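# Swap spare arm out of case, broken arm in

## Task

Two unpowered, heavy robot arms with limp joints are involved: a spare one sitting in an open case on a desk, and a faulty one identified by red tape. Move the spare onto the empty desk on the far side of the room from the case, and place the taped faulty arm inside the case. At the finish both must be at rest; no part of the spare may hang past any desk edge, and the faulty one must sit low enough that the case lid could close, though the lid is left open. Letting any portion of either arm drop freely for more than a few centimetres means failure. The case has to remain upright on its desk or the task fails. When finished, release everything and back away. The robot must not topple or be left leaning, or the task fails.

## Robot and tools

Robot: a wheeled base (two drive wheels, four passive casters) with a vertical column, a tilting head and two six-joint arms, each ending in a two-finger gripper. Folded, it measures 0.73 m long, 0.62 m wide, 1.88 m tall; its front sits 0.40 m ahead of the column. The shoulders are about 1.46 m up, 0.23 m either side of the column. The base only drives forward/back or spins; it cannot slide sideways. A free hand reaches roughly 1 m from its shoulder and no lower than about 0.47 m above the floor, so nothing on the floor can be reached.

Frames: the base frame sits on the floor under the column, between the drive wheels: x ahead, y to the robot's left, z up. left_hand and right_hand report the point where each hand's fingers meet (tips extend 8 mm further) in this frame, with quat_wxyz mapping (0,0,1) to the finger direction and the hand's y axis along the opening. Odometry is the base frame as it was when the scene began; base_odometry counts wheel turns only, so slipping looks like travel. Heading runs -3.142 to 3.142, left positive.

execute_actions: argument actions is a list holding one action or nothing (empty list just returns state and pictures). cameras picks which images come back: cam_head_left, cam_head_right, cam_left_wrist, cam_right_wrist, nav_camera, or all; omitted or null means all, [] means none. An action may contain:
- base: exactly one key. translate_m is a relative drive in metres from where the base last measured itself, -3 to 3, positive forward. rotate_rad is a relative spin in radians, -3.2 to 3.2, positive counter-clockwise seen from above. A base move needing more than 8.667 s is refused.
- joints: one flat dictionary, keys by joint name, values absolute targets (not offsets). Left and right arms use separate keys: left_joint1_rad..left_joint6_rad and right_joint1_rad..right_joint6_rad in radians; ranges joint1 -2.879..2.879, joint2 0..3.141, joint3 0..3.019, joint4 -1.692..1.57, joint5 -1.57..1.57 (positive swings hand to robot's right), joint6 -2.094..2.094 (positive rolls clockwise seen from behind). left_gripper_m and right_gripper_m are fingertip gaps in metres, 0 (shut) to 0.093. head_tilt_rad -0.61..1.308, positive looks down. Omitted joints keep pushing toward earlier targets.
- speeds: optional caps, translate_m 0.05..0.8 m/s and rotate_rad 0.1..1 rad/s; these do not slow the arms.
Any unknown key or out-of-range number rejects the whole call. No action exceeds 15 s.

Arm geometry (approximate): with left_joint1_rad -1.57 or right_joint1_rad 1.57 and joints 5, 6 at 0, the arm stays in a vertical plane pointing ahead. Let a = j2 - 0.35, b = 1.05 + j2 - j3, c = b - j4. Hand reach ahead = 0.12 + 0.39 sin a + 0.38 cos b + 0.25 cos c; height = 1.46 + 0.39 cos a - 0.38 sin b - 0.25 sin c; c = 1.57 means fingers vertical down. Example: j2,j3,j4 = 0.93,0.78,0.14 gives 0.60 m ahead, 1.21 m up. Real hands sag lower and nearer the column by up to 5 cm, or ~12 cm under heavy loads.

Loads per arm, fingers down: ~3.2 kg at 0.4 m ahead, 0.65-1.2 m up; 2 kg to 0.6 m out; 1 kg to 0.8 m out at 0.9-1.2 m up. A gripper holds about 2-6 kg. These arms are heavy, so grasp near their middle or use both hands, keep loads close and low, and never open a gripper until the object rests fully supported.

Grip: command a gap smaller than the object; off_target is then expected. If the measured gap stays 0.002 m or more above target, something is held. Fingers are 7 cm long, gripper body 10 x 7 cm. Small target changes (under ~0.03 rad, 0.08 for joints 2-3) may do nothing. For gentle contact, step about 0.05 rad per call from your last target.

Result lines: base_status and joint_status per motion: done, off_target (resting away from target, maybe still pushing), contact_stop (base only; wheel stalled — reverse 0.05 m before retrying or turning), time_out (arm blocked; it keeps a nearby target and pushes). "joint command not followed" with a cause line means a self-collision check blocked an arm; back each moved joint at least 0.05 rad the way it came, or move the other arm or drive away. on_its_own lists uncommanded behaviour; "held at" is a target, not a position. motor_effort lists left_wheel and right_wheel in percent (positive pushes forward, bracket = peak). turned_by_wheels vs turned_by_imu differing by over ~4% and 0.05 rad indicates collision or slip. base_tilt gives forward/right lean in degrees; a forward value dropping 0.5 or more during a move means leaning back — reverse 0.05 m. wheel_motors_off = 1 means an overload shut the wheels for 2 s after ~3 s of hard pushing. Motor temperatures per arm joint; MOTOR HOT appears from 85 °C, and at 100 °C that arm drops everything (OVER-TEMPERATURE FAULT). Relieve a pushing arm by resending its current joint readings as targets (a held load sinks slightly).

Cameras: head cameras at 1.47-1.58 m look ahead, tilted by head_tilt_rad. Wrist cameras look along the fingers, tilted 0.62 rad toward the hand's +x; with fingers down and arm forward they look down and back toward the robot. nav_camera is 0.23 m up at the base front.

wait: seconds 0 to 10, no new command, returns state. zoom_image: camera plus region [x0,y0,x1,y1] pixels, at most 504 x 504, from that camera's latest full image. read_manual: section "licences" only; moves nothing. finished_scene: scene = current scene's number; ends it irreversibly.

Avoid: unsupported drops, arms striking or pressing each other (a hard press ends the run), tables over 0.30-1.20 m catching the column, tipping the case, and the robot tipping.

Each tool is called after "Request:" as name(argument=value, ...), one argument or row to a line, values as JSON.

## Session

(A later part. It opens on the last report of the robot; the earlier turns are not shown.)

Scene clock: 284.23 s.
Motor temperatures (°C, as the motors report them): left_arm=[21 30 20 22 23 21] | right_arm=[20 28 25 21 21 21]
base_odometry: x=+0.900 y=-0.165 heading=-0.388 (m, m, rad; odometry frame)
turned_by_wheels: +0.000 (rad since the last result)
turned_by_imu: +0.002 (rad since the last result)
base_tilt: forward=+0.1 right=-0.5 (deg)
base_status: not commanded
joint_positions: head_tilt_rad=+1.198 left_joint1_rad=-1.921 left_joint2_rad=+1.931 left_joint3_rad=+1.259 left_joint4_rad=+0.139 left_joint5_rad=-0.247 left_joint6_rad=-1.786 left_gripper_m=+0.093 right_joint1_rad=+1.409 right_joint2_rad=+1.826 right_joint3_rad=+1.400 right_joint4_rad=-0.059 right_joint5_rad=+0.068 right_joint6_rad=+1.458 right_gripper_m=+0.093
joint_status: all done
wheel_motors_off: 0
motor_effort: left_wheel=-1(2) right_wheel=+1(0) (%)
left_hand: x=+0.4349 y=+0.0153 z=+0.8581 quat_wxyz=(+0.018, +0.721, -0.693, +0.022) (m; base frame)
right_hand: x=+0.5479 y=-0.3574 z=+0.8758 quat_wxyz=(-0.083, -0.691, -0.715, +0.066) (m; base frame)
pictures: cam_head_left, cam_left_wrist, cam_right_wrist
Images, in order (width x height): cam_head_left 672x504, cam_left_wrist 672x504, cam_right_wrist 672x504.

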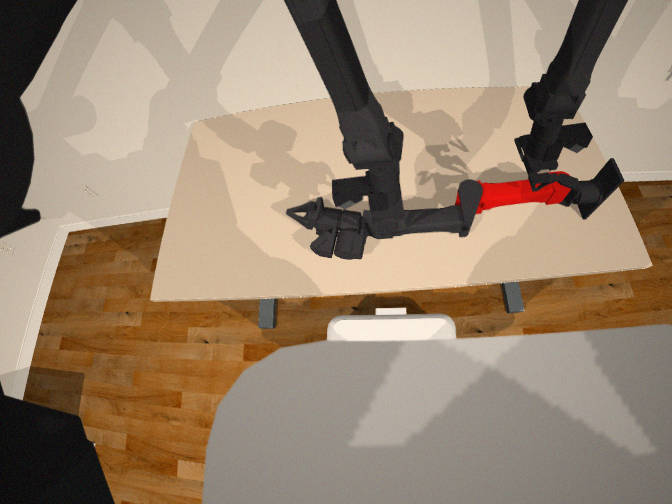

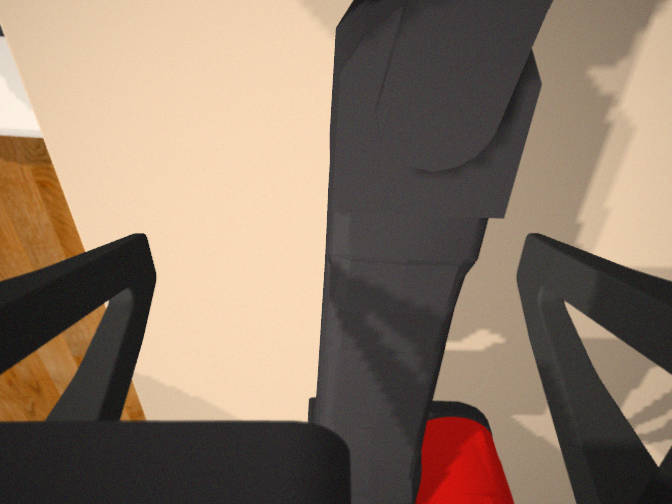

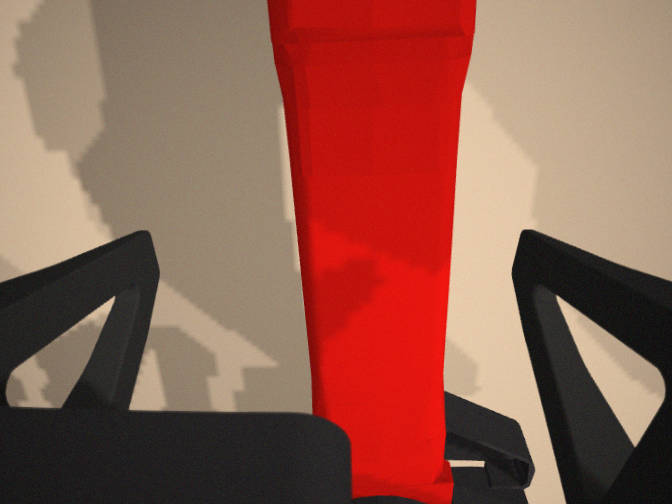

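Request:
execute_actions(
  actions=[
    {"joints":{"left_joint1_rad":-1.95,"left_joint2_rad":2.0,"left_joint3_rad":1.40,"left_joint4_rad":0.12,"right_joint1_rad":1.47,"right_joint2_rad":1.98,"right_joint3_rad":1.52,"right_joint4_rad":-0.05,"right_joint5_rad":-0.03}},
  ],
  cameras=["cam_left_wrist","cam_right_wrist"],
)

Scene clock: 288.50 s.
Motor temperatures (°C, as the motors report them): left_arm=[21 30 20 22 23 21] | right_arm=[20 28 25 21 21 21]
base_odometry: x=+0.900 y=-0.165 heading=-0.388 (m, m, rad; odometry frame)
turned_by_wheels: +0.000 (rad since the last result)
turned_by_imu: +0.002 (rad since the last result)
base_tilt: forward=+0.2 right=-0.6 (deg)
base_status: not commanded
joint_positions: head_tilt_rad=+1.198 left_joint1_rad=-1.937 left_joint2_rad=+1.995 left_joint3_rad=+1.403 left_joint4_rad=+0.124 left_joint5_rad=-0.247 left_joint6_rad=-1.786 left_gripper_m=+0.093 right_joint1_rad=+1.458 right_joint2_rad=+1.903 right_joint3_rad=+1.507 right_joint4_rad=-0.063 right_joint5_rad=-0.016 right_joint6_rad=+1.451 right_gripper_m=+0.093
joint_status: all done
wheel_motors_off: 0
motor_effort: left_wheel=-1(2) right_wheel=+2(2) (%)
left_hand: x=+0.4762 y=-0.0123 z=+0.8361 quat_wxyz=(+0.006, +0.724, -0.688, +0.053) (m; base frame)
right_hand: x=+0.5703 y=-0.3109 z=+0.8412 quat_wxyz=(-0.052, -0.682, -0.729, +0.010) (m; base frame)
pictures: cam_left_wrist, cam_right_wrist
Images, in order (width x height): cam_left_wrist 672x504, cam_right_wrist 672x504.

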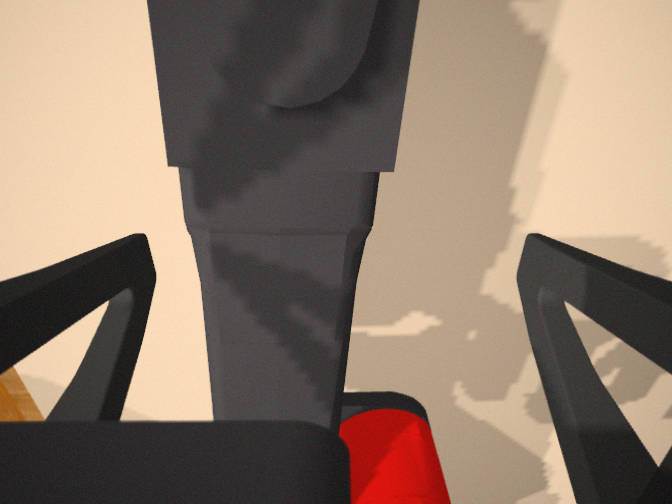

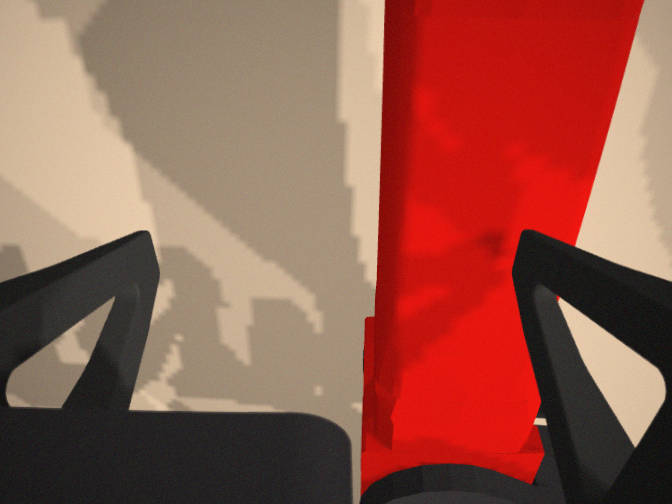

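Request:
execute_actions(
  actions=[
    {"joints":{"right_joint1_rad":1.45,"right_joint2_rad":1.80,"right_joint3_rad":1.31,"right_joint4_rad":-0.04,"right_joint5_rad":-0.03,"left_joint2_rad":2.05,"left_joint3_rad":1.41}},
  ],
  cameras=["cam_right_wrist"],
)

Request:
execute_actions(
  actions=[
    {"joints":{"right_joint1_rad":1.44,"right_joint2_rad":1.90,"right_joint3_rad":1.36,"right_joint4_rad":0.0}},
  ],
  cameras=["cam_left_wrist","cam_right_wrist"],
)

Scene clock: 293.60 s.
Motor temperatures (°C, as the motors report them): left_arm=[21 30 20 22 23 21] | right_arm=[20 28 25 21 21 21]
base_odometry: x=+0.900 y=-0.165 heading=-0.388 (m, m, rad; odometry frame)
turned_by_wheels: +0.000 (rad since the last result)
turned_by_imu: +0.002 (rad since the last result)
base_tilt: forward=+0.0 right=-0.5 (deg)
base_status: not commanded
joint_positions: head_tilt_rad=+1.198 left_joint1_rad=-1.937 left_joint2_rad=+2.046 left_joint3_rad=+1.409 left_joint4_rad=+0.124 left_joint5_rad=-0.247 left_joint6_rad=-1.786 left_gripper_m=+0.093 right_joint1_rad=+1.455 right_joint2_rad=+1.821 right_joint3_rad=+1.306 right_joint4_rad=-0.049 right_joint5_rad=-0.026 right_joint6_rad=+1.451 right_gripper_m=+0.093
joint_status: all done
wheel_motors_off: 0
motor_effort: left_wheel=-1(2) right_wheel=+0(1) (%)
left_hand: x=+0.4467 y=-0.0126 z=+0.8181 quat_wxyz=(+0.018, +0.720, -0.693, +0.035) (m; base frame)
right_hand: x=+0.4983 y=-0.3044 z=+0.8694 quat_wxyz=(-0.010, -0.685, -0.727, +0.040) (m; base frame)
pictures: cam_right_wrist
Images, in order (width x height): cam_right_wrist 672x504.

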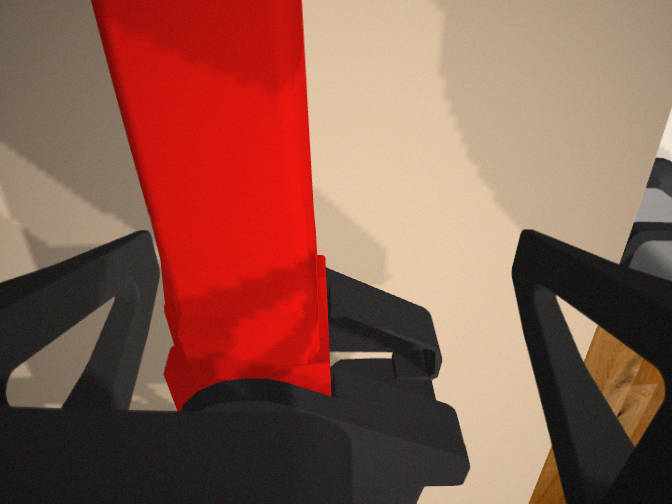

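Scene clock: 294.43 s.
Motor temperatures (°C, as the motors report them): left_arm=[21 30 20 22 23 21] | right_arm=[20 28 25 21 21 21]
base_odometry: x=+0.900 y=-0.165 heading=-0.388 (m, m, rad; odometry frame)
turned_by_wheels: +0.000 (rad since the last result)
turned_by_imu: +0.000 (rad since the last result)
base_tilt: forward=+0.2 right=-0.5 (deg)
base_status: not commanded
joint_positions: head_tilt_rad=+1.198 left_joint1_rad=-1.937 left_joint2_rad=+2.046 left_joint3_rad=+1.409 left_joint4_rad=+0.124 left_joint5_rad=-0.247 left_joint6_rad=-1.786 left_gripper_m=+0.093 right_joint1_rad=+1.451 right_joint2_rad=+1.887 right_joint3_rad=+1.360 right_joint4_rad=-0.009 right_joint5_rad=-0.026 right_joint6_rad=+1.451 right_gripper_m=+0.093
joint_status: all done
wheel_motors_off: 0
motor_effort: left_wheel=-1(1) right_wheel=+0(1) (%)
left_hand: x=+0.4467 y=-0.0126 z=+0.8181 quat_wxyz=(+0.018, +0.720, -0.693, +0.035) (m; base frame)
right_hand: x=+0.5016 y=-0.3100 z=+0.8443 quat_wxyz=(-0.021, -0.685, -0.727, +0.033) (m; base frame)
pictures: cam_left_wrist, cam_right_wrist
Images, in order (width x height): cam_left_wrist 672x504, cam_right_wrist 672x504.

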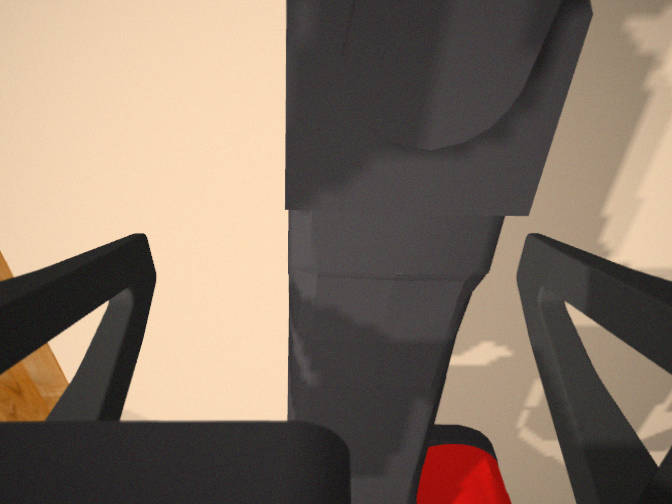

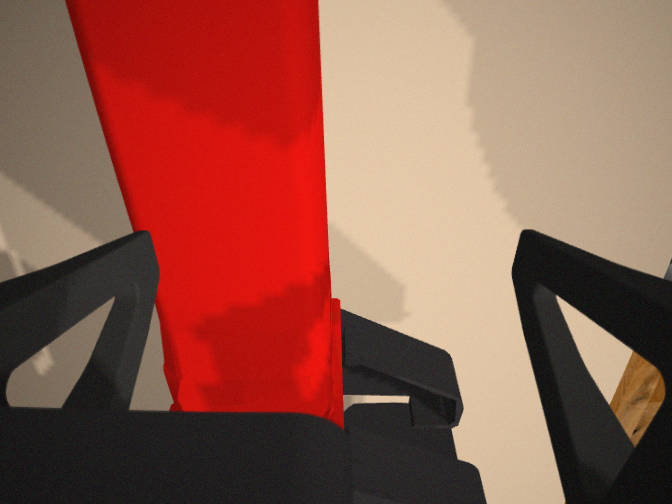

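Request:
execute_actions(
  actions=[
    {"base":{"translate_m":0.022},"speeds":{"translate_m":0.05},"joints":{"right_joint1_rad":1.41,"right_joint2_rad":1.87,"right_joint3_rad":1.36}},
  ],
  cameras=["cam_left_wrist","cam_right_wrist"],
)

Request:
execute_actions(
  actions=[
    {"joints":{"left_joint2_rad":2.15,"left_joint3_rad":1.52,"right_joint2_rad":2.02,"right_joint3_rad":1.50}},
  ],
  cameras=["cam_left_wrist","cam_right_wrist"],
)

Scene clock: 299.37 s.
Motor temperatures (°C, as the motors report them): left_arm=[21 30 20 22 23 21] | right_arm=[20 28 25 21 21 21]
base_odometry: x=+0.920 y=-0.173 heading=-0.388 (m, m, rad; odometry frame)
turned_by_wheels: +0.000 (rad since the last result)
turned_by_imu: +0.002 (rad since the last result)
base_tilt: forward=+0.2 right=-0.6 (deg)
base_status: done
joint_positions: head_tilt_rad=+1.199 left_joint1_rad=-1.938 left_joint2_rad=+2.046 left_joint3_rad=+1.412 left_joint4_rad=+0.124 left_joint5_rad=-0.247 left_joint6_rad=-1.786 left_gripper_m=+0.093 right_joint1_rad=+1.410 right_joint2_rad=+1.885 right_joint3_rad=+1.361 right_joint4_rad=-0.009 right_joint5_rad=-0.027 right_joint6_rad=+1.451 right_gripper_m=+0.093
joint_status: all done
wheel_motors_off: 0
motor_effort: left_wheel=+0(37) right_wheel=+0(32) (%)
left_hand: x=+0.4481 y=-0.0141 z=+0.8182 quat_wxyz=(+0.017, +0.720, -0.693, +0.037) (m; base frame)
right_hand: x=+0.5013 y=-0.3400 z=+0.8485 quat_wxyz=(-0.034, -0.692, -0.720, +0.044) (m; base frame)
pictures: cam_left_wrist, cam_right_wrist
Images, in order (width x height): cam_left_wrist 672x504, cam_right_wrist 672x504.

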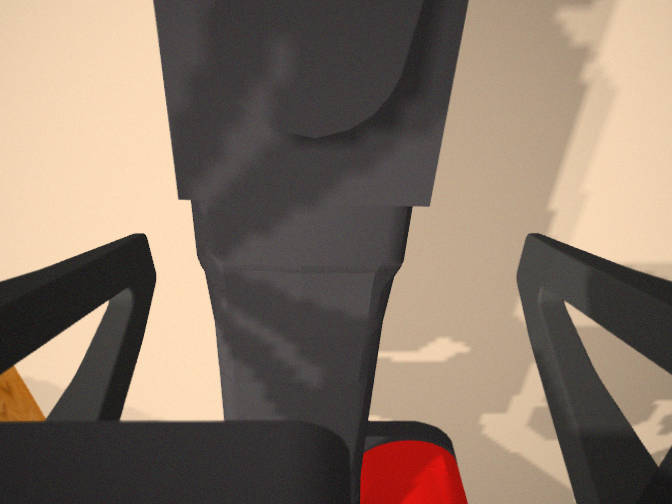

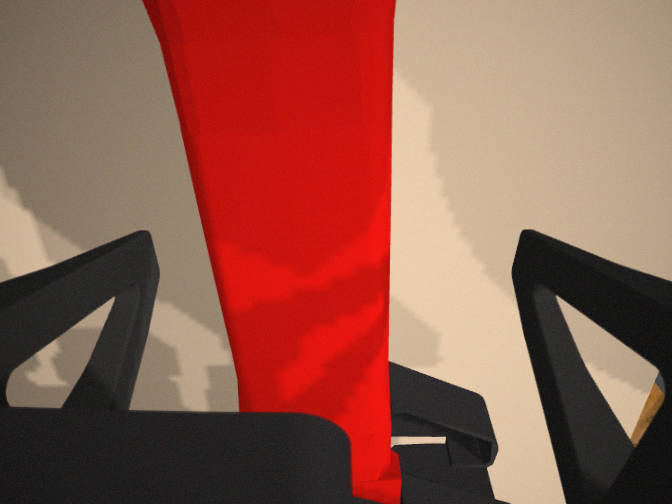

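Scene clock: 300.33 s.
Motor temperatures (°C, as the motors report them): left_arm=[21 30 20 22 23 21] | right_arm=[20 28 25 21 21 21]
base_odometry: x=+0.920 y=-0.173 heading=-0.388 (m, m, rad; odometry frame)
turned_by_wheels: +0.000 (rad since the last result)
turned_by_imu: +0.000 (rad since the last result)
base_tilt: forward=+0.2 right=-0.6 (deg)
base_status: not commanded
joint_positions: head_tilt_rad=+1.199 left_joint1_rad=-1.938 left_joint2_rad=+2.151 left_joint3_rad=+1.518 left_joint4_rad=+0.120 left_joint5_rad=-0.247 left_joint6_rad=-1.786 left_gripper_m=+0.093 right_joint1_rad=+1.410 right_joint2_rad=+2.017 right_joint3_rad=+1.498 right_joint4_rad=-0.013 right_joint5_rad=-0.027 right_joint6_rad=+1.451 right_gripper_m=+0.093
joint_status: all done
wheel_motors_off: 0
motor_effort: left_wheel=+0(1) right_wheel=+0(1) (%)
left_hand: x=+0.4394 y=-0.0251 z=+0.7801 quat_wxyz=(+0.018, +0.719, -0.693, +0.035) (m; base frame)
right_hand: x=+0.5014 y=-0.3470 z=+0.7983 quat_wxyz=(-0.034, -0.692, -0.720, +0.044) (m; base frame)
pictures: cam_left_wrist, cam_right_wrist
Images, in order (width x height): cam_left_wrist 672x504, cam_right_wrist 672x504.

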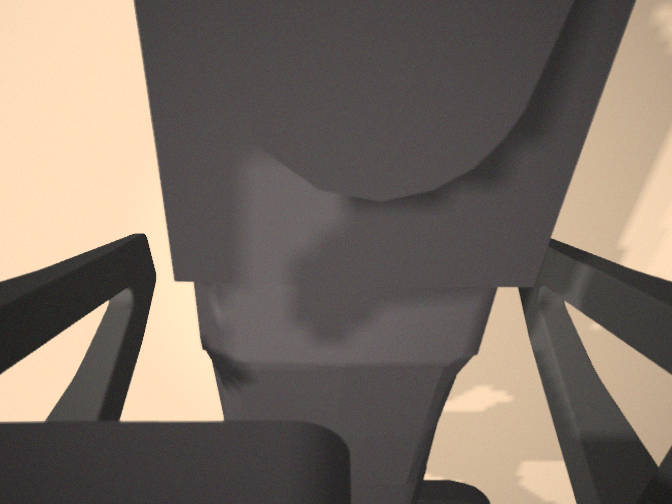

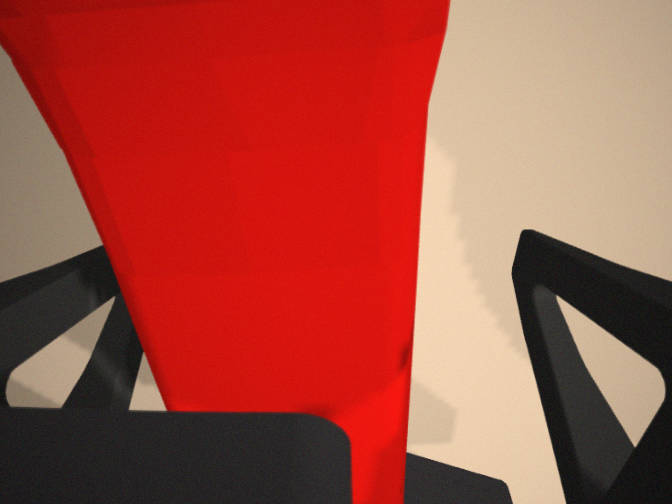

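Request:
execute_actions(
  actions=[
    {"joints":{"left_joint2_rad":2.21,"left_joint3_rad":1.60,"right_joint2_rad":2.06,"right_joint3_rad":1.58,"right_joint6_rad":1.36}},
  ],
  cameras=["cam_left_wrist","cam_right_wrist"],
)

Request:
execute_actions(
  actions=[
    {"joints":{"left_gripper_m":0,"right_gripper_m":0}},
  ],
  cameras=["cam_head_left","cam_left_wrist","cam_right_wrist"],
)

Scene clock: 305.43 s.
Motor temperatures (°C, as the motors report them): left_arm=[21 29 20 22 23 21] | right_arm=[20 28 25 21 21 21]
base_odometry: x=+0.920 y=-0.173 heading=-0.388 (m, m, rad; odometry frame)
turned_by_wheels: +0.000 (rad since the last result)
turned_by_imu: +0.001 (rad since the last result)
base_tilt: forward=+0.3 right=-0.7 (deg)
base_status: not commanded
joint_positions: head_tilt_rad=+1.199 left_joint1_rad=-1.938 left_joint2_rad=+2.197 left_joint3_rad=+1.603 left_joint4_rad=+0.120 left_joint5_rad=-0.247 left_joint6_rad=-1.786 left_gripper_m=+0.093 right_joint1_rad=+1.410 right_joint2_rad=+2.047 right_joint3_rad=+1.578 right_joint4_rad=-0.013 right_joint5_rad=-0.027 right_joint6_rad=+1.371 right_gripper_m=+0.093
joint_status: all done
wheel_motors_off: 0
motor_effort: left_wheel=+0(0) right_wheel=+0(0) (%)
left_hand: x=+0.4578 y=-0.0342 z=+0.7634 quat_wxyz=(+0.008, +0.723, -0.689, +0.051) (m; base frame)
right_hand: x=+0.5315 y=-0.3509 z=+0.7878 quat_wxyz=(-0.052, -0.661, -0.748, +0.030) (m; base frame)
pictures: cam_left_wrist, cam_right_wrist
Images, in order (width x height): cam_left_wrist 672x504, cam_right_wrist 672x504.

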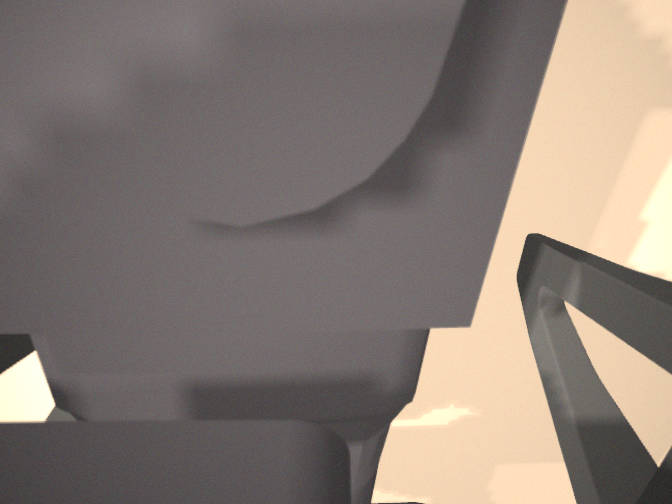

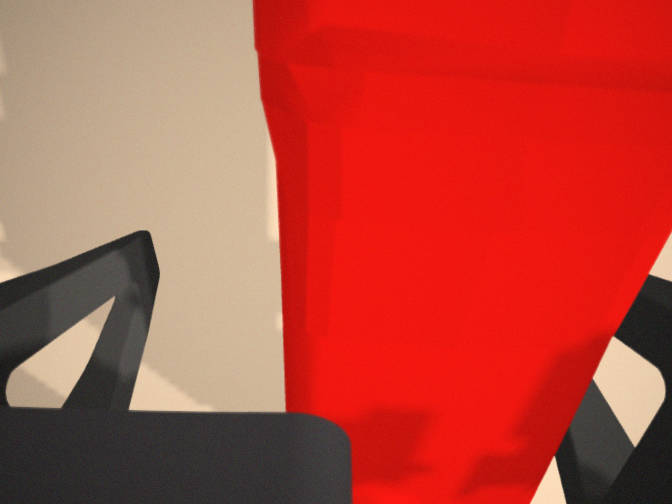

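Scene clock: 306.13 s.
Motor temperatures (°C, as the motors report them): left_arm=[21 29 20 22 23 21] | right_arm=[20 28 25 21 21 21]
base_odometry: x=+0.920 y=-0.173 heading=-0.388 (m, m, rad; odometry frame)
turned_by_wheels: +0.000 (rad since the last result)
turned_by_imu: +0.000 (rad since the last result)
base_tilt: forward=+0.2 right=-0.7 (deg)
base_status: not commanded
joint_positions: head_tilt_rad=+1.199 left_joint1_rad=-1.943 left_joint2_rad=+2.208 left_joint3_rad=+1.587 left_joint4_rad=+0.114 left_joint5_rad=-0.248 left_joint6_rad=-1.778 left_gripper_m=+0.054 right_joint1_rad=+1.407 right_joint2_rad=+2.053 right_joint3_rad=+1.557 right_joint4_rad=-0.013 right_joint5_rad=-0.027 right_joint6_rad=+1.383 right_gripper_m=+0.053
joint_status: left_gripper_m off_target (ended at +0.054, target +0.000); right_gripper_m off_target (ended at +0.053, target +0.000)
wheel_motors_off: 0
motor_effort: left_wheel=+0(2) right_wheel=+3(3) (%)
left_hand: x=+0.4388 y=-0.0350 z=+0.7606 quat_wxyz=(+0.017, +0.716, -0.696, +0.039) (m; base frame)
right_hand: x=+0.5143 y=-0.3528 z=+0.7853 quat_wxyz=(-0.043, -0.667, -0.743, +0.040) (m; base frame)
pictures: cam_head_left, cam_left_wrist, cam_right_wrist
Images, in order (width x height): cam_head_left 672x504, cam_left_wrist 672x504, cam_right_wrist 672x504.

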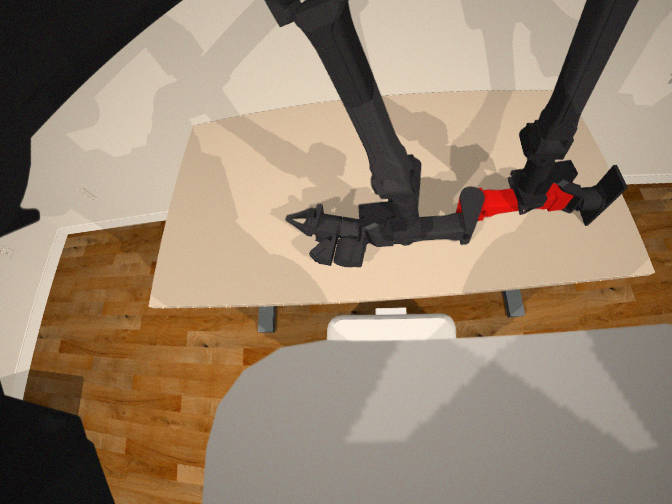

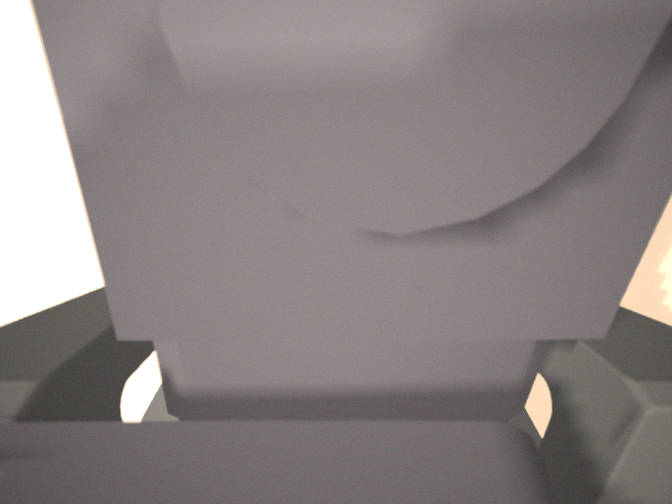

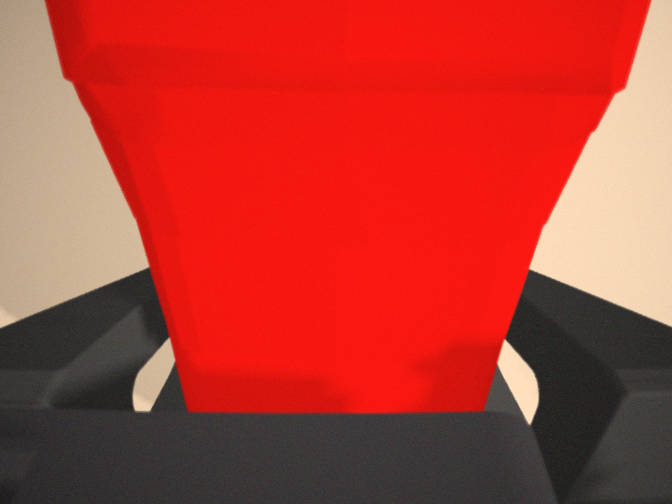

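Request:
execute_actions(
  actions=[
    {"joints":{"left_joint2_rad":2.02,"left_joint3_rad":1.48,"left_joint4_rad":0.09,"right_joint2_rad":1.88,"right_joint3_rad":1.44,"right_joint4_rad":-0.04}},
  ],
  cameras=[],
)

Request:
execute_actions(
  actions=[
    {"joints":{"left_joint2_rad":1.84,"left_joint3_rad":1.34,"left_joint4_rad":0.05,"right_joint2_rad":1.72,"right_joint3_rad":1.31,"right_joint4_rad":-0.07,"right_joint1_rad":1.43}},
  ],
  cameras=[],
)

Request:
execute_actions(
  actions=[
    {"joints":{"left_joint2_rad":1.64,"left_joint3_rad":1.20,"left_joint4_rad":0.0,"right_joint2_rad":1.55,"right_joint3_rad":1.17,"right_joint4_rad":-0.10,"right_joint1_rad":1.45}},
  ],
  cameras=["cam_head_left"],
)

Scene clock: 315.40 s.
Motor temperatures (°C, as the motors report them): left_arm=[21 30 20 22 23 21] | right_arm=[20 28 25 21 20 21]
base_odometry: x=+0.920 y=-0.173 heading=-0.388 (m, m, rad; odometry frame)
turned_by_wheels: +0.000 (rad since the last result)
turned_by_imu: +0.002 (rad since the last result)
base_tilt: forward=+0.2 right=-0.6 (deg)
base_status: not commanded
joint_positions: head_tilt_rad=+1.199 left_joint1_rad=-1.929 left_joint2_rad=+2.136 left_joint3_rad=+1.471 left_joint4_rad=+0.081 left_joint5_rad=-0.253 left_joint6_rad=-1.766 left_gripper_m=+0.054 right_joint1_rad=+1.430 right_joint2_rad=+2.013 right_joint3_rad=+1.460 right_joint4_rad=-0.020 right_joint5_rad=-0.031 right_joint6_rad=+1.409 right_gripper_m=+0.053
joint_status: all done
wheel_motors_off: 0
motor_effort: left_wheel=+0(3) right_wheel=+1(3) (%)
left_hand: x=+0.4133 y=-0.0095 z=+0.7845 quat_wxyz=(+0.031, +0.707, -0.706, +0.003) (m; base frame)
right_hand: x=+0.4801 y=-0.3293 z=+0.7982 quat_wxyz=(-0.011, -0.674, -0.737, +0.049) (m; base frame)
pictures: none
No camera images: the call's "cameras" was empty. Leave "cameras" out to get every camera's image.

Scene clock: 316.60 s.
Motor temperatures (°C, as the motors report them): left_arm=[21 30 20 22 23 21] | right_arm=[20 28 25 21 20 21]
base_odometry: x=+0.920 y=-0.173 heading=-0.388 (m, m, rad; odometry frame)
turned_by_wheels: +0.000 (rad since the last result)
turned_by_imu: +0.000 (rad since the last result)
base_tilt: forward=+0.2 right=-0.6 (deg)
base_status: not commanded
joint_positions: head_tilt_rad=+1.199 left_joint1_rad=-1.927 left_joint2_rad=+1.962 left_joint3_rad=+1.337 left_joint4_rad=+0.052 left_joint5_rad=-0.258 left_joint6_rad=-1.755 left_gripper_m=+0.054 right_joint1_rad=+1.446 right_joint2_rad=+1.832 right_joint3_rad=+1.334 right_joint4_rad=-0.058 right_joint5_rad=-0.022 right_joint6_rad=+1.425 right_gripper_m=+0.053
joint_status: all done
wheel_motors_off: 0
motor_effort: left_wheel=+0(2) right_wheel=+0(1) (%)
left_hand: x=+0.4424 y=+0.0077 z=+0.8460 quat_wxyz=(+0.025, +0.705, -0.709, +0.006) (m; base frame)
right_hand: x=+0.5064 y=-0.3124 z=+0.8659 quat_wxyz=(-0.016, -0.677, -0.735, +0.042) (m; base frame)
pictures: none
No camera images: the call's "cameras" was empty. Leave "cameras" out to get every camera's image.

Scene clock: 318.67 s.
Motor temperatures (°C, as the motors report them): left_arm=[21 30 20 22 23 21] | right_arm=[20 29 25 21 20 21]
base_odometry: x=+0.920 y=-0.173 heading=-0.388 (m, m, rad; odometry frame)
turned_by_wheels: +0.000 (rad since the last result)
turned_by_imu: +0.001 (rad since the last result)
base_tilt: forward=+0.2 right=-0.5 (deg)
base_status: not commanded
joint_positions: head_tilt_rad=+1.199 left_joint1_rad=-1.925 left_joint2_rad=+1.785 left_joint3_rad=+1.191 left_joint4_rad=+0.000 left_joint5_rad=-0.259 left_joint6_rad=-1.735 left_gripper_m=+0.054 right_joint1_rad=+1.465 right_joint2_rad=+1.667 right_joint3_rad=+1.194 right_joint4_rad=-0.095 right_joint5_rad=-0.019 right_joint6_rad=+1.455 right_gripper_m=+0.053
joint_status: left_joint2_rad time_out (moved -0.178 of -0.322); the others done
wheel_motors_off: 0
on_its_own: left_joint2_rad reads +1.785 and still pushes toward +1.640 since a time_out
motor_effort: left_wheel=+0(4) right_wheel=+0(2) (%)
left_hand: x=+0.4480 y=+0.0287 z=+0.9100 quat_wxyz=(+0.030, +0.696, -0.717, -0.003) (m; base frame)
right_hand: x=+0.5036 y=-0.2934 z=+0.9273 quat_wxyz=(-0.008, -0.685, -0.727, +0.041) (m; base frame)
pictures: cam_head_left
Images, in order (width x height): cam_head_left 672x504.

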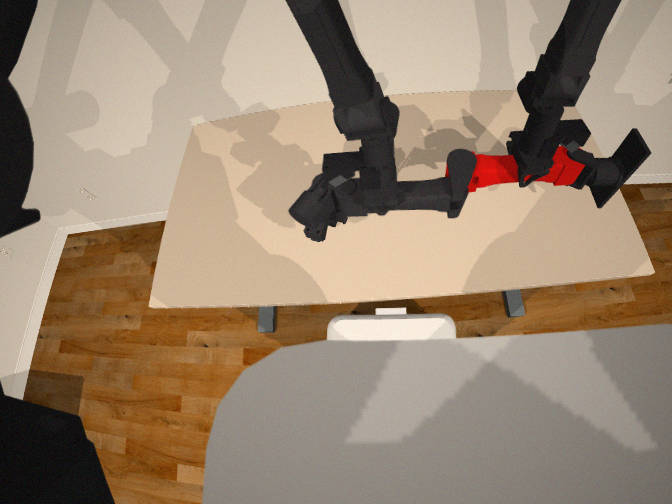

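Request:
execute_actions(
  actions=[
    {"joints":{"left_joint1_rad":-1.88,"left_joint5_rad":-0.2,"left_joint6_rad":-1.7,"left_joint2_rad":1.42,"left_joint3_rad":1.08,"left_joint4_rad":-0.08,"right_joint2_rad":1.38,"right_joint3_rad":1.02,"right_joint4_rad":-0.11,"right_joint1_rad":1.51,"right_joint6_rad":1.48}},
  ],
  cameras=[],
)

Scene clock: 324.07 s.
Motor temperatures (°C, as the motors report them): left_arm=[21 31 20 22 22 21] | right_arm=[20 30 25 21 20 21]
base_odometry: x=+0.920 y=-0.173 heading=-0.388 (m, m, rad; odometry frame)
turned_by_wheels: +0.000 (rad since the last result)
turned_by_imu: +0.002 (rad since the last result)
base_tilt: forward=+0.2 right=-0.6 (deg)
base_status: not commanded
joint_positions: head_tilt_rad=+1.199 left_joint1_rad=-1.860 left_joint2_rad=+1.561 left_joint3_rad=+1.056 left_joint4_rad=-0.085 left_joint5_rad=-0.204 left_joint6_rad=-1.621 left_gripper_m=+0.054 right_joint1_rad=+1.528 right_joint2_rad=+1.489 right_joint3_rad=+1.042 right_joint4_rad=-0.102 right_joint5_rad=-0.030 right_joint6_rad=+1.571 right_gripper_m=+0.053
joint_status: left_joint2_rad time_out (moved -0.223 of -0.365); left_joint6_rad time_out (moved +0.114 of +0.035); right_joint6_rad time_out (moved +0.115 of +0.025); the others done
wheel_motors_off: 0
on_its_own: left_joint2_rad reads +1.561 and still pushes toward +1.420 since a time_out; left_joint6_rad reads -1.621 and still pushes toward -1.700 since a time_out; right_joint6_rad reads +1.571 and still pushes toward +1.480 since a time_out
motor_effort: left_wheel=+0(6) right_wheel=-1(1) (%)
left_hand: x=+0.4675 y=+0.0806 z=+0.9803 quat_wxyz=(+0.032, +0.667, -0.744, -0.004) (m; base frame)
right_hand: x=+0.4967 y=-0.2464 z=+0.9895 quat_wxyz=(+0.007, -0.715, -0.699, +0.011) (m; base frame)
pictures: none
No camera images: the call's "cameras" was empty. Leave "cameras" out to get every camera's image.

Link is now nearly square to the robot. Matching the wrist rolls and lifting further.

Request:
execute_actions(
  actions=[
    {"joints":{"left_joint1_rad":-1.82,"left_joint5_rad":-0.13,"left_joint6_rad":-1.60,"left_joint2_rad":1.14,"left_joint3_rad":0.94,"left_joint4_rad":-0.22,"right_joint2_rad":1.12,"right_joint3_rad":0.88,"right_joint4_rad":-0.22,"right_joint1_rad":1.57,"right_joint6_rad":1.59}},
  ],
  cameras=[],
)

Request:
execute_actions(
  actions=[
    {"joints":{"left_joint1_rad":-1.78,"left_joint5_rad":-0.07,"left_joint6_rad":-1.60,"left_joint2_rad":0.9,"left_joint3_rad":0.84,"left_joint4_rad":-0.36,"right_joint2_rad":0.9,"right_joint3_rad":0.80,"right_joint4_rad":-0.36,"right_joint1_rad":1.61}},
  ],
  cameras=["cam_head_left"],
)

Scene clock: 333.87 s.
Motor temperatures (°C, as the motors report them): left_arm=[21 32 20 22 22 21] | right_arm=[20 31 25 21 20 22]
base_odometry: x=+0.920 y=-0.173 heading=-0.388 (m, m, rad; odometry frame)
turned_by_wheels: +0.000 (rad since the last result)
turned_by_imu: +0.002 (rad since the last result)
base_tilt: forward=+0.2 right=-0.5 (deg)
base_status: not commanded
joint_positions: head_tilt_rad=+1.199 left_joint1_rad=-1.818 left_joint2_rad=+1.271 left_joint3_rad=+0.899 left_joint4_rad=-0.223 left_joint5_rad=-0.131 left_joint6_rad=-1.540 left_gripper_m=+0.054 right_joint1_rad=+1.584 right_joint2_rad=+1.231 right_joint3_rad=+0.880 right_joint4_rad=-0.211 right_joint5_rad=-0.031 right_joint6_rad=+1.657 right_gripper_m=+0.053
joint_status: left_joint6_rad time_out (moved +0.081 of +0.021); right_joint6_rad time_out (moved +0.087 of +0.019); the others done
wheel_motors_off: 0
on_its_own: left_joint6_rad reads -1.540 and still pushes toward -1.600 since a time_out; right_joint6_rad reads +1.657 and still pushes toward +1.590 since a time_out
motor_effort: left_wheel=+0(6) right_wheel=+0(3) (%)
left_hand: x=+0.4662 y=+0.1160 z=+1.0759 quat_wxyz=(+0.049, +0.645, -0.762, +0.007) (m; base frame)
right_hand: x=+0.4772 y=-0.2132 z=+1.0780 quat_wxyz=(+0.029, -0.735, -0.678, +0.000) (m; base frame)
pictures: none
No camera images: the call's "cameras" was empty. Leave "cameras" out to get every camera's image.

not run: a stop came earlier in this reply.

Request:
execute_actions(
  actions=[
    {"joints":{"left_joint1_rad":-1.78,"left_joint5_rad":-0.07,"left_joint6_rad":-1.54,"left_joint2_rad":0.9,"left_joint3_rad":0.84,"left_joint4_rad":-0.36,"right_joint2_rad":0.9,"right_joint3_rad":0.80,"right_joint4_rad":-0.36,"right_joint1_rad":1.62,"right_joint6_rad":1.66}},
  ],
  cameras=["cam_head_left","cam_head_right"],
)

Scene clock: 339.13 s.
Motor temperatures (°C, as the motors report them): left_arm=[21 32 20 22 22 21] | right_arm=[20 31 25 21 20 22]
base_odometry: x=+0.920 y=-0.173 heading=-0.388 (m, m, rad; odometry frame)
turned_by_wheels: +0.000 (rad since the last result)
turned_by_imu: +0.002 (rad since the last result)
base_tilt: forward=+0.1 right=-0.7 (deg)
base_status: not commanded
joint_positions: head_tilt_rad=+1.199 left_joint1_rad=-1.786 left_joint2_rad=+1.022 left_joint3_rad=+0.790 left_joint4_rad=-0.364 left_joint5_rad=-0.072 left_joint6_rad=-1.500 left_gripper_m=+0.054 right_joint1_rad=+1.637 right_joint2_rad=+1.011 right_joint3_rad=+0.786 right_joint4_rad=-0.350 right_joint5_rad=-0.031 right_joint6_rad=+1.698 right_gripper_m=+0.053
joint_status: left_joint6_rad off_target (ended at -1.500, target -1.540); right_joint6_rad time_out (moved +0.040 of +0.003); the others done
wheel_motors_off: 0
on_its_own: right_joint6_rad reads +1.698 and still pushes toward +1.660 since a time_out
motor_effort: left_wheel=+0(5) right_wheel=+0(3) (%)
left_hand: x=+0.4526 y=+0.1391 z=+1.1527 quat_wxyz=(+0.062, +0.636, -0.769, +0.017) (m; base frame)
right_hand: x=+0.4606 y=-0.1901 z=+1.1497 quat_wxyz=(+0.050, -0.738, -0.672, -0.009) (m; base frame)
pictures: cam_head_left, cam_head_right
Images, in order (width x height): cam_head_left 672x504, cam_head_right 672x504.

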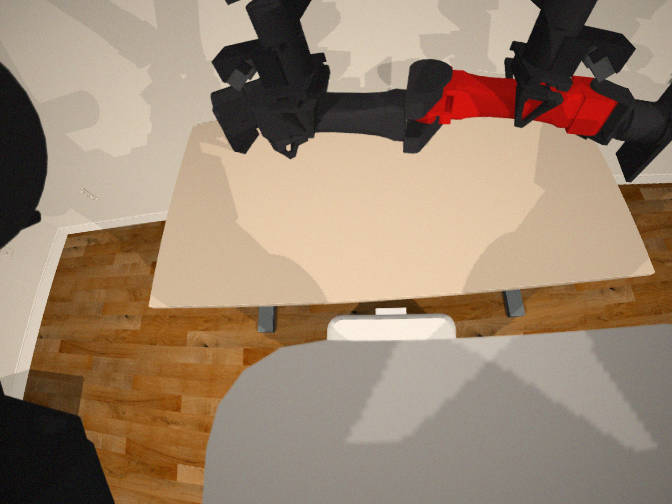

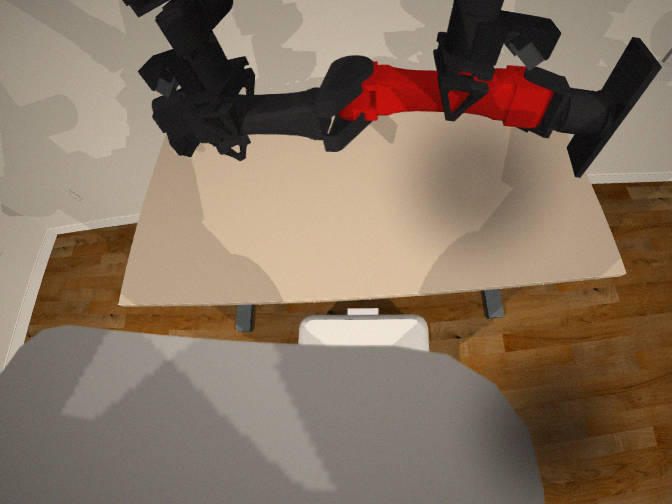

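Request:
execute_actions(
  actions=[
    {"base":{"translate_m":-1.25},"speeds":{"translate_m":0.2},"joints":{"left_joint6_rad":-1.5,"right_joint6_rad":1.7,"left_joint2_rad":0.66,"left_joint3_rad":0.83,"left_joint4_rad":-0.55,"right_joint2_rad":0.68,"right_joint3_rad":0.79,"right_joint4_rad":-0.53,"left_joint1_rad":-1.76,"right_joint1_rad":1.65,"head_tilt_rad":0.9}},
  ],
  cameras=[],
)

Request:
execute_actions(
  actions=[
    {"base":{"rotate_rad":1.575},"speeds":{"rotate_rad":0.35}},
  ],
  cameras=["cam_head_left","nav_camera"],
)

Scene clock: 354.83 s.
Motor temperatures (°C, as the motors report them): left_arm=[21 32 22 22 23 21] | right_arm=[20 30 26 21 20 21]
base_odometry: x=-0.237 y=+0.299 heading=-0.386 (m, m, rad; odometry frame)
turned_by_wheels: +0.002 (rad since the last result)
turned_by_imu: +0.006 (rad since the last result)
base_tilt: forward=+0.1 right=-0.7 (deg)
base_status: done
joint_positions: head_tilt_rad=+0.915 left_joint1_rad=-1.778 left_joint2_rad=+0.776 left_joint3_rad=+0.748 left_joint4_rad=-0.556 left_joint5_rad=-0.050 left_joint6_rad=-1.473 left_gripper_m=+0.054 right_joint1_rad=+1.678 right_joint2_rad=+0.775 right_joint3_rad=+0.738 right_joint4_rad=-0.520 right_joint5_rad=-0.043 right_joint6_rad=+1.734 right_gripper_m=+0.053
joint_status: all done
wheel_motors_off: 0
motor_effort: left_wheel=+2(48) right_wheel=-1(33) (%)
left_hand: x=+0.4479 y=+0.1536 z=+1.2306 quat_wxyz=(+0.063, +0.628, -0.775, +0.028) (m; base frame)
right_hand: x=+0.4529 y=-0.1765 z=+1.2255 quat_wxyz=(+0.063, -0.743, -0.666, -0.031) (m; base frame)
pictures: none
No camera images: the call's "cameras" was empty. Leave "cameras" out to get every camera's image.

Scene clock: 360.23 s.
Motor temperatures (°C, as the motors report them): left_arm=[21 32 23 22 23 21] | right_arm=[20 30 27 21 20 21]
base_odometry: x=-0.237 y=+0.299 heading=+1.188 (m, m, rad; odometry frame)
turned_by_wheels: +1.574 (rad since the last result)
turned_by_imu: +1.567 (rad since the last result)
base_tilt: forward=+0.2 right=-0.6 (deg)
base_status: done
joint_positions: head_tilt_rad=+0.915 left_joint1_rad=-1.780 left_joint2_rad=+0.776 left_joint3_rad=+0.748 left_joint4_rad=-0.556 left_joint5_rad=-0.053 left_joint6_rad=-1.474 left_gripper_m=+0.054 right_joint1_rad=+1.678 right_joint2_rad=+0.775 right_joint3_rad=+0.738 right_joint4_rad=-0.520 right_joint5_rad=-0.043 right_joint6_rad=+1.734 right_gripper_m=+0.053
joint_status: not commanded
wheel_motors_off: 0
motor_effort: left_wheel=-6(41) right_wheel=+5(45) (%)
left_hand: x=+0.4479 y=+0.1534 z=+1.2305 quat_wxyz=(+0.063, +0.628, -0.775, +0.027) (m; base frame)
right_hand: x=+0.4529 y=-0.1766 z=+1.2255 quat_wxyz=(+0.062, -0.743, -0.666, -0.030) (m; base frame)
pictures: cam_head_left, nav_camera
Images, in order (width x height): cam_head_left 672x504, nav_camera 672x504.

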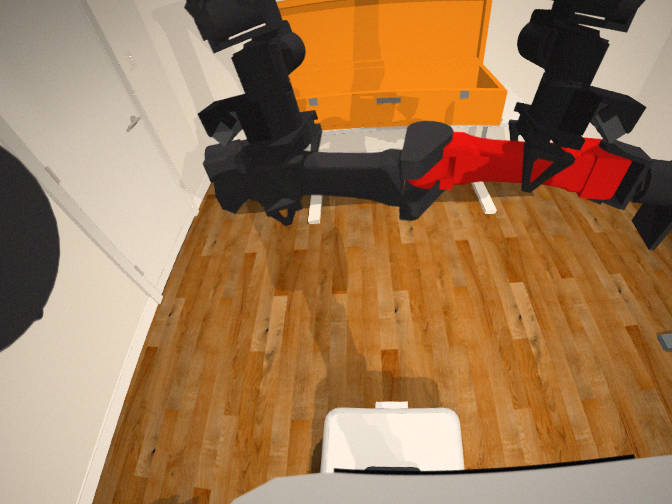

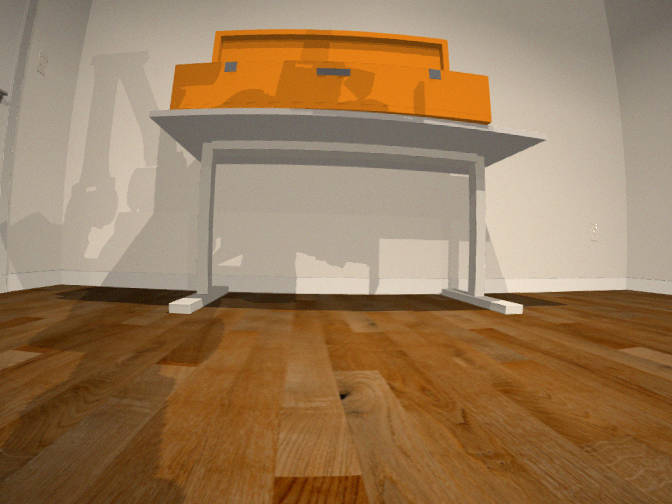

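Request:
execute_actions(
  actions=[
    {"base":{"rotate_rad":0.02}},
  ],
  cameras=[],
)

Request:
execute_actions(
  actions=[
    {"base":{"translate_m":1.0},"speeds":{"translate_m":0.2}},
  ],
  cameras=["cam_head_left","nav_camera"],
)

Scene clock: 366.43 s.
Motor temperatures (°C, as the motors report them): left_arm=[21 32 24 22 23 21] | right_arm=[20 30 27 21 20 21]
base_odometry: x=-0.237 y=+0.299 heading=+1.207 (m, m, rad; odometry frame)
turned_by_wheels: +0.019 (rad since the last result)
turned_by_imu: +0.020 (rad since the last result)
base_tilt: forward=+0.2 right=-0.6 (deg)
base_status: done
joint_positions: head_tilt_rad=+0.915 left_joint1_rad=-1.781 left_joint2_rad=+0.776 left_joint3_rad=+0.748 left_joint4_rad=-0.556 left_joint5_rad=-0.053 left_joint6_rad=-1.474 left_gripper_m=+0.054 right_joint1_rad=+1.678 right_joint2_rad=+0.775 right_joint3_rad=+0.738 right_joint4_rad=-0.520 right_joint5_rad=-0.041 right_joint6_rad=+1.734 right_gripper_m=+0.053
joint_status: not commanded
wheel_motors_off: 0
motor_effort: left_wheel=-6(35) right_wheel=+5(27) (%)
left_hand: x=+0.4479 y=+0.1531 z=+1.2306 quat_wxyz=(+0.063, +0.628, -0.775, +0.027) (m; base frame)
right_hand: x=+0.4529 y=-0.1767 z=+1.2255 quat_wxyz=(+0.062, -0.743, -0.666, -0.030) (m; base frame)
pictures: none
No camera images: the call's "cameras" was empty. Leave "cameras" out to get every camera's image.

Scene clock: 372.43 s.
Motor temperatures (°C, as the motors report them): left_arm=[21 32 24 22 23 21] | right_arm=[20 30 28 21 20 21]
base_odometry: x=+0.119 y=+1.234 heading=+1.207 (m, m, rad; odometry frame)
turned_by_wheels: +0.001 (rad since the last result)
turned_by_imu: +0.003 (rad since the last result)
base_tilt: forward=+0.2 right=-0.7 (deg)
base_status: done
joint_positions: head_tilt_rad=+0.914 left_joint1_rad=-1.781 left_joint2_rad=+0.778 left_joint3_rad=+0.749 left_joint4_rad=-0.555 left_joint5_rad=-0.053 left_joint6_rad=-1.475 left_gripper_m=+0.054 right_joint1_rad=+1.678 right_joint2_rad=+0.776 right_joint3_rad=+0.740 right_joint4_rad=-0.521 right_joint5_rad=-0.040 right_joint6_rad=+1.734 right_gripper_m=+0.053
joint_status: not commanded
wheel_motors_off: 0
motor_effort: left_wheel=+1(49) right_wheel=+0(53) (%)
left_hand: x=+0.4481 y=+0.1530 z=+1.2302 quat_wxyz=(+0.063, +0.628, -0.775, +0.027) (m; base frame)
right_hand: x=+0.4535 y=-0.1768 z=+1.2254 quat_wxyz=(+0.062, -0.743, -0.666, -0.030) (m; base frame)
pictures: cam_head_left, nav_camera
Images, in order (width x height): cam_head_left 672x504, nav_camera 672x504.

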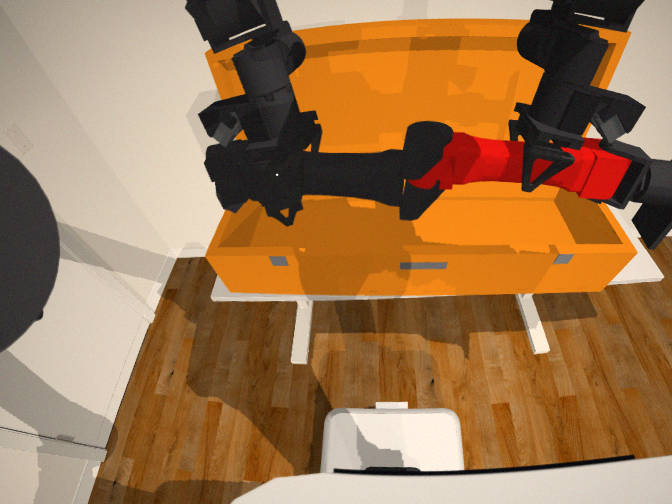

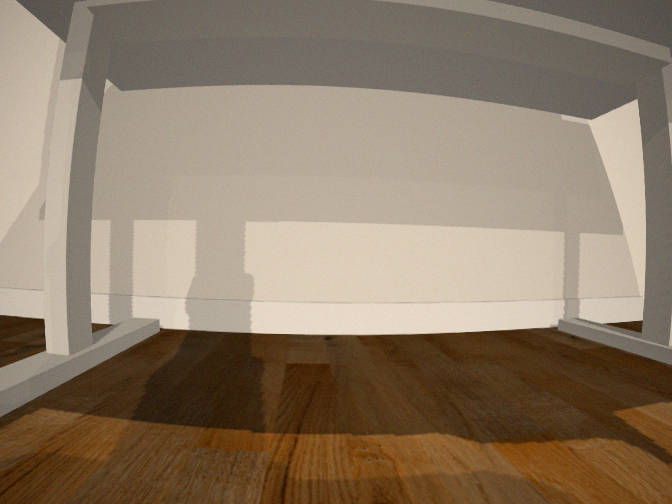

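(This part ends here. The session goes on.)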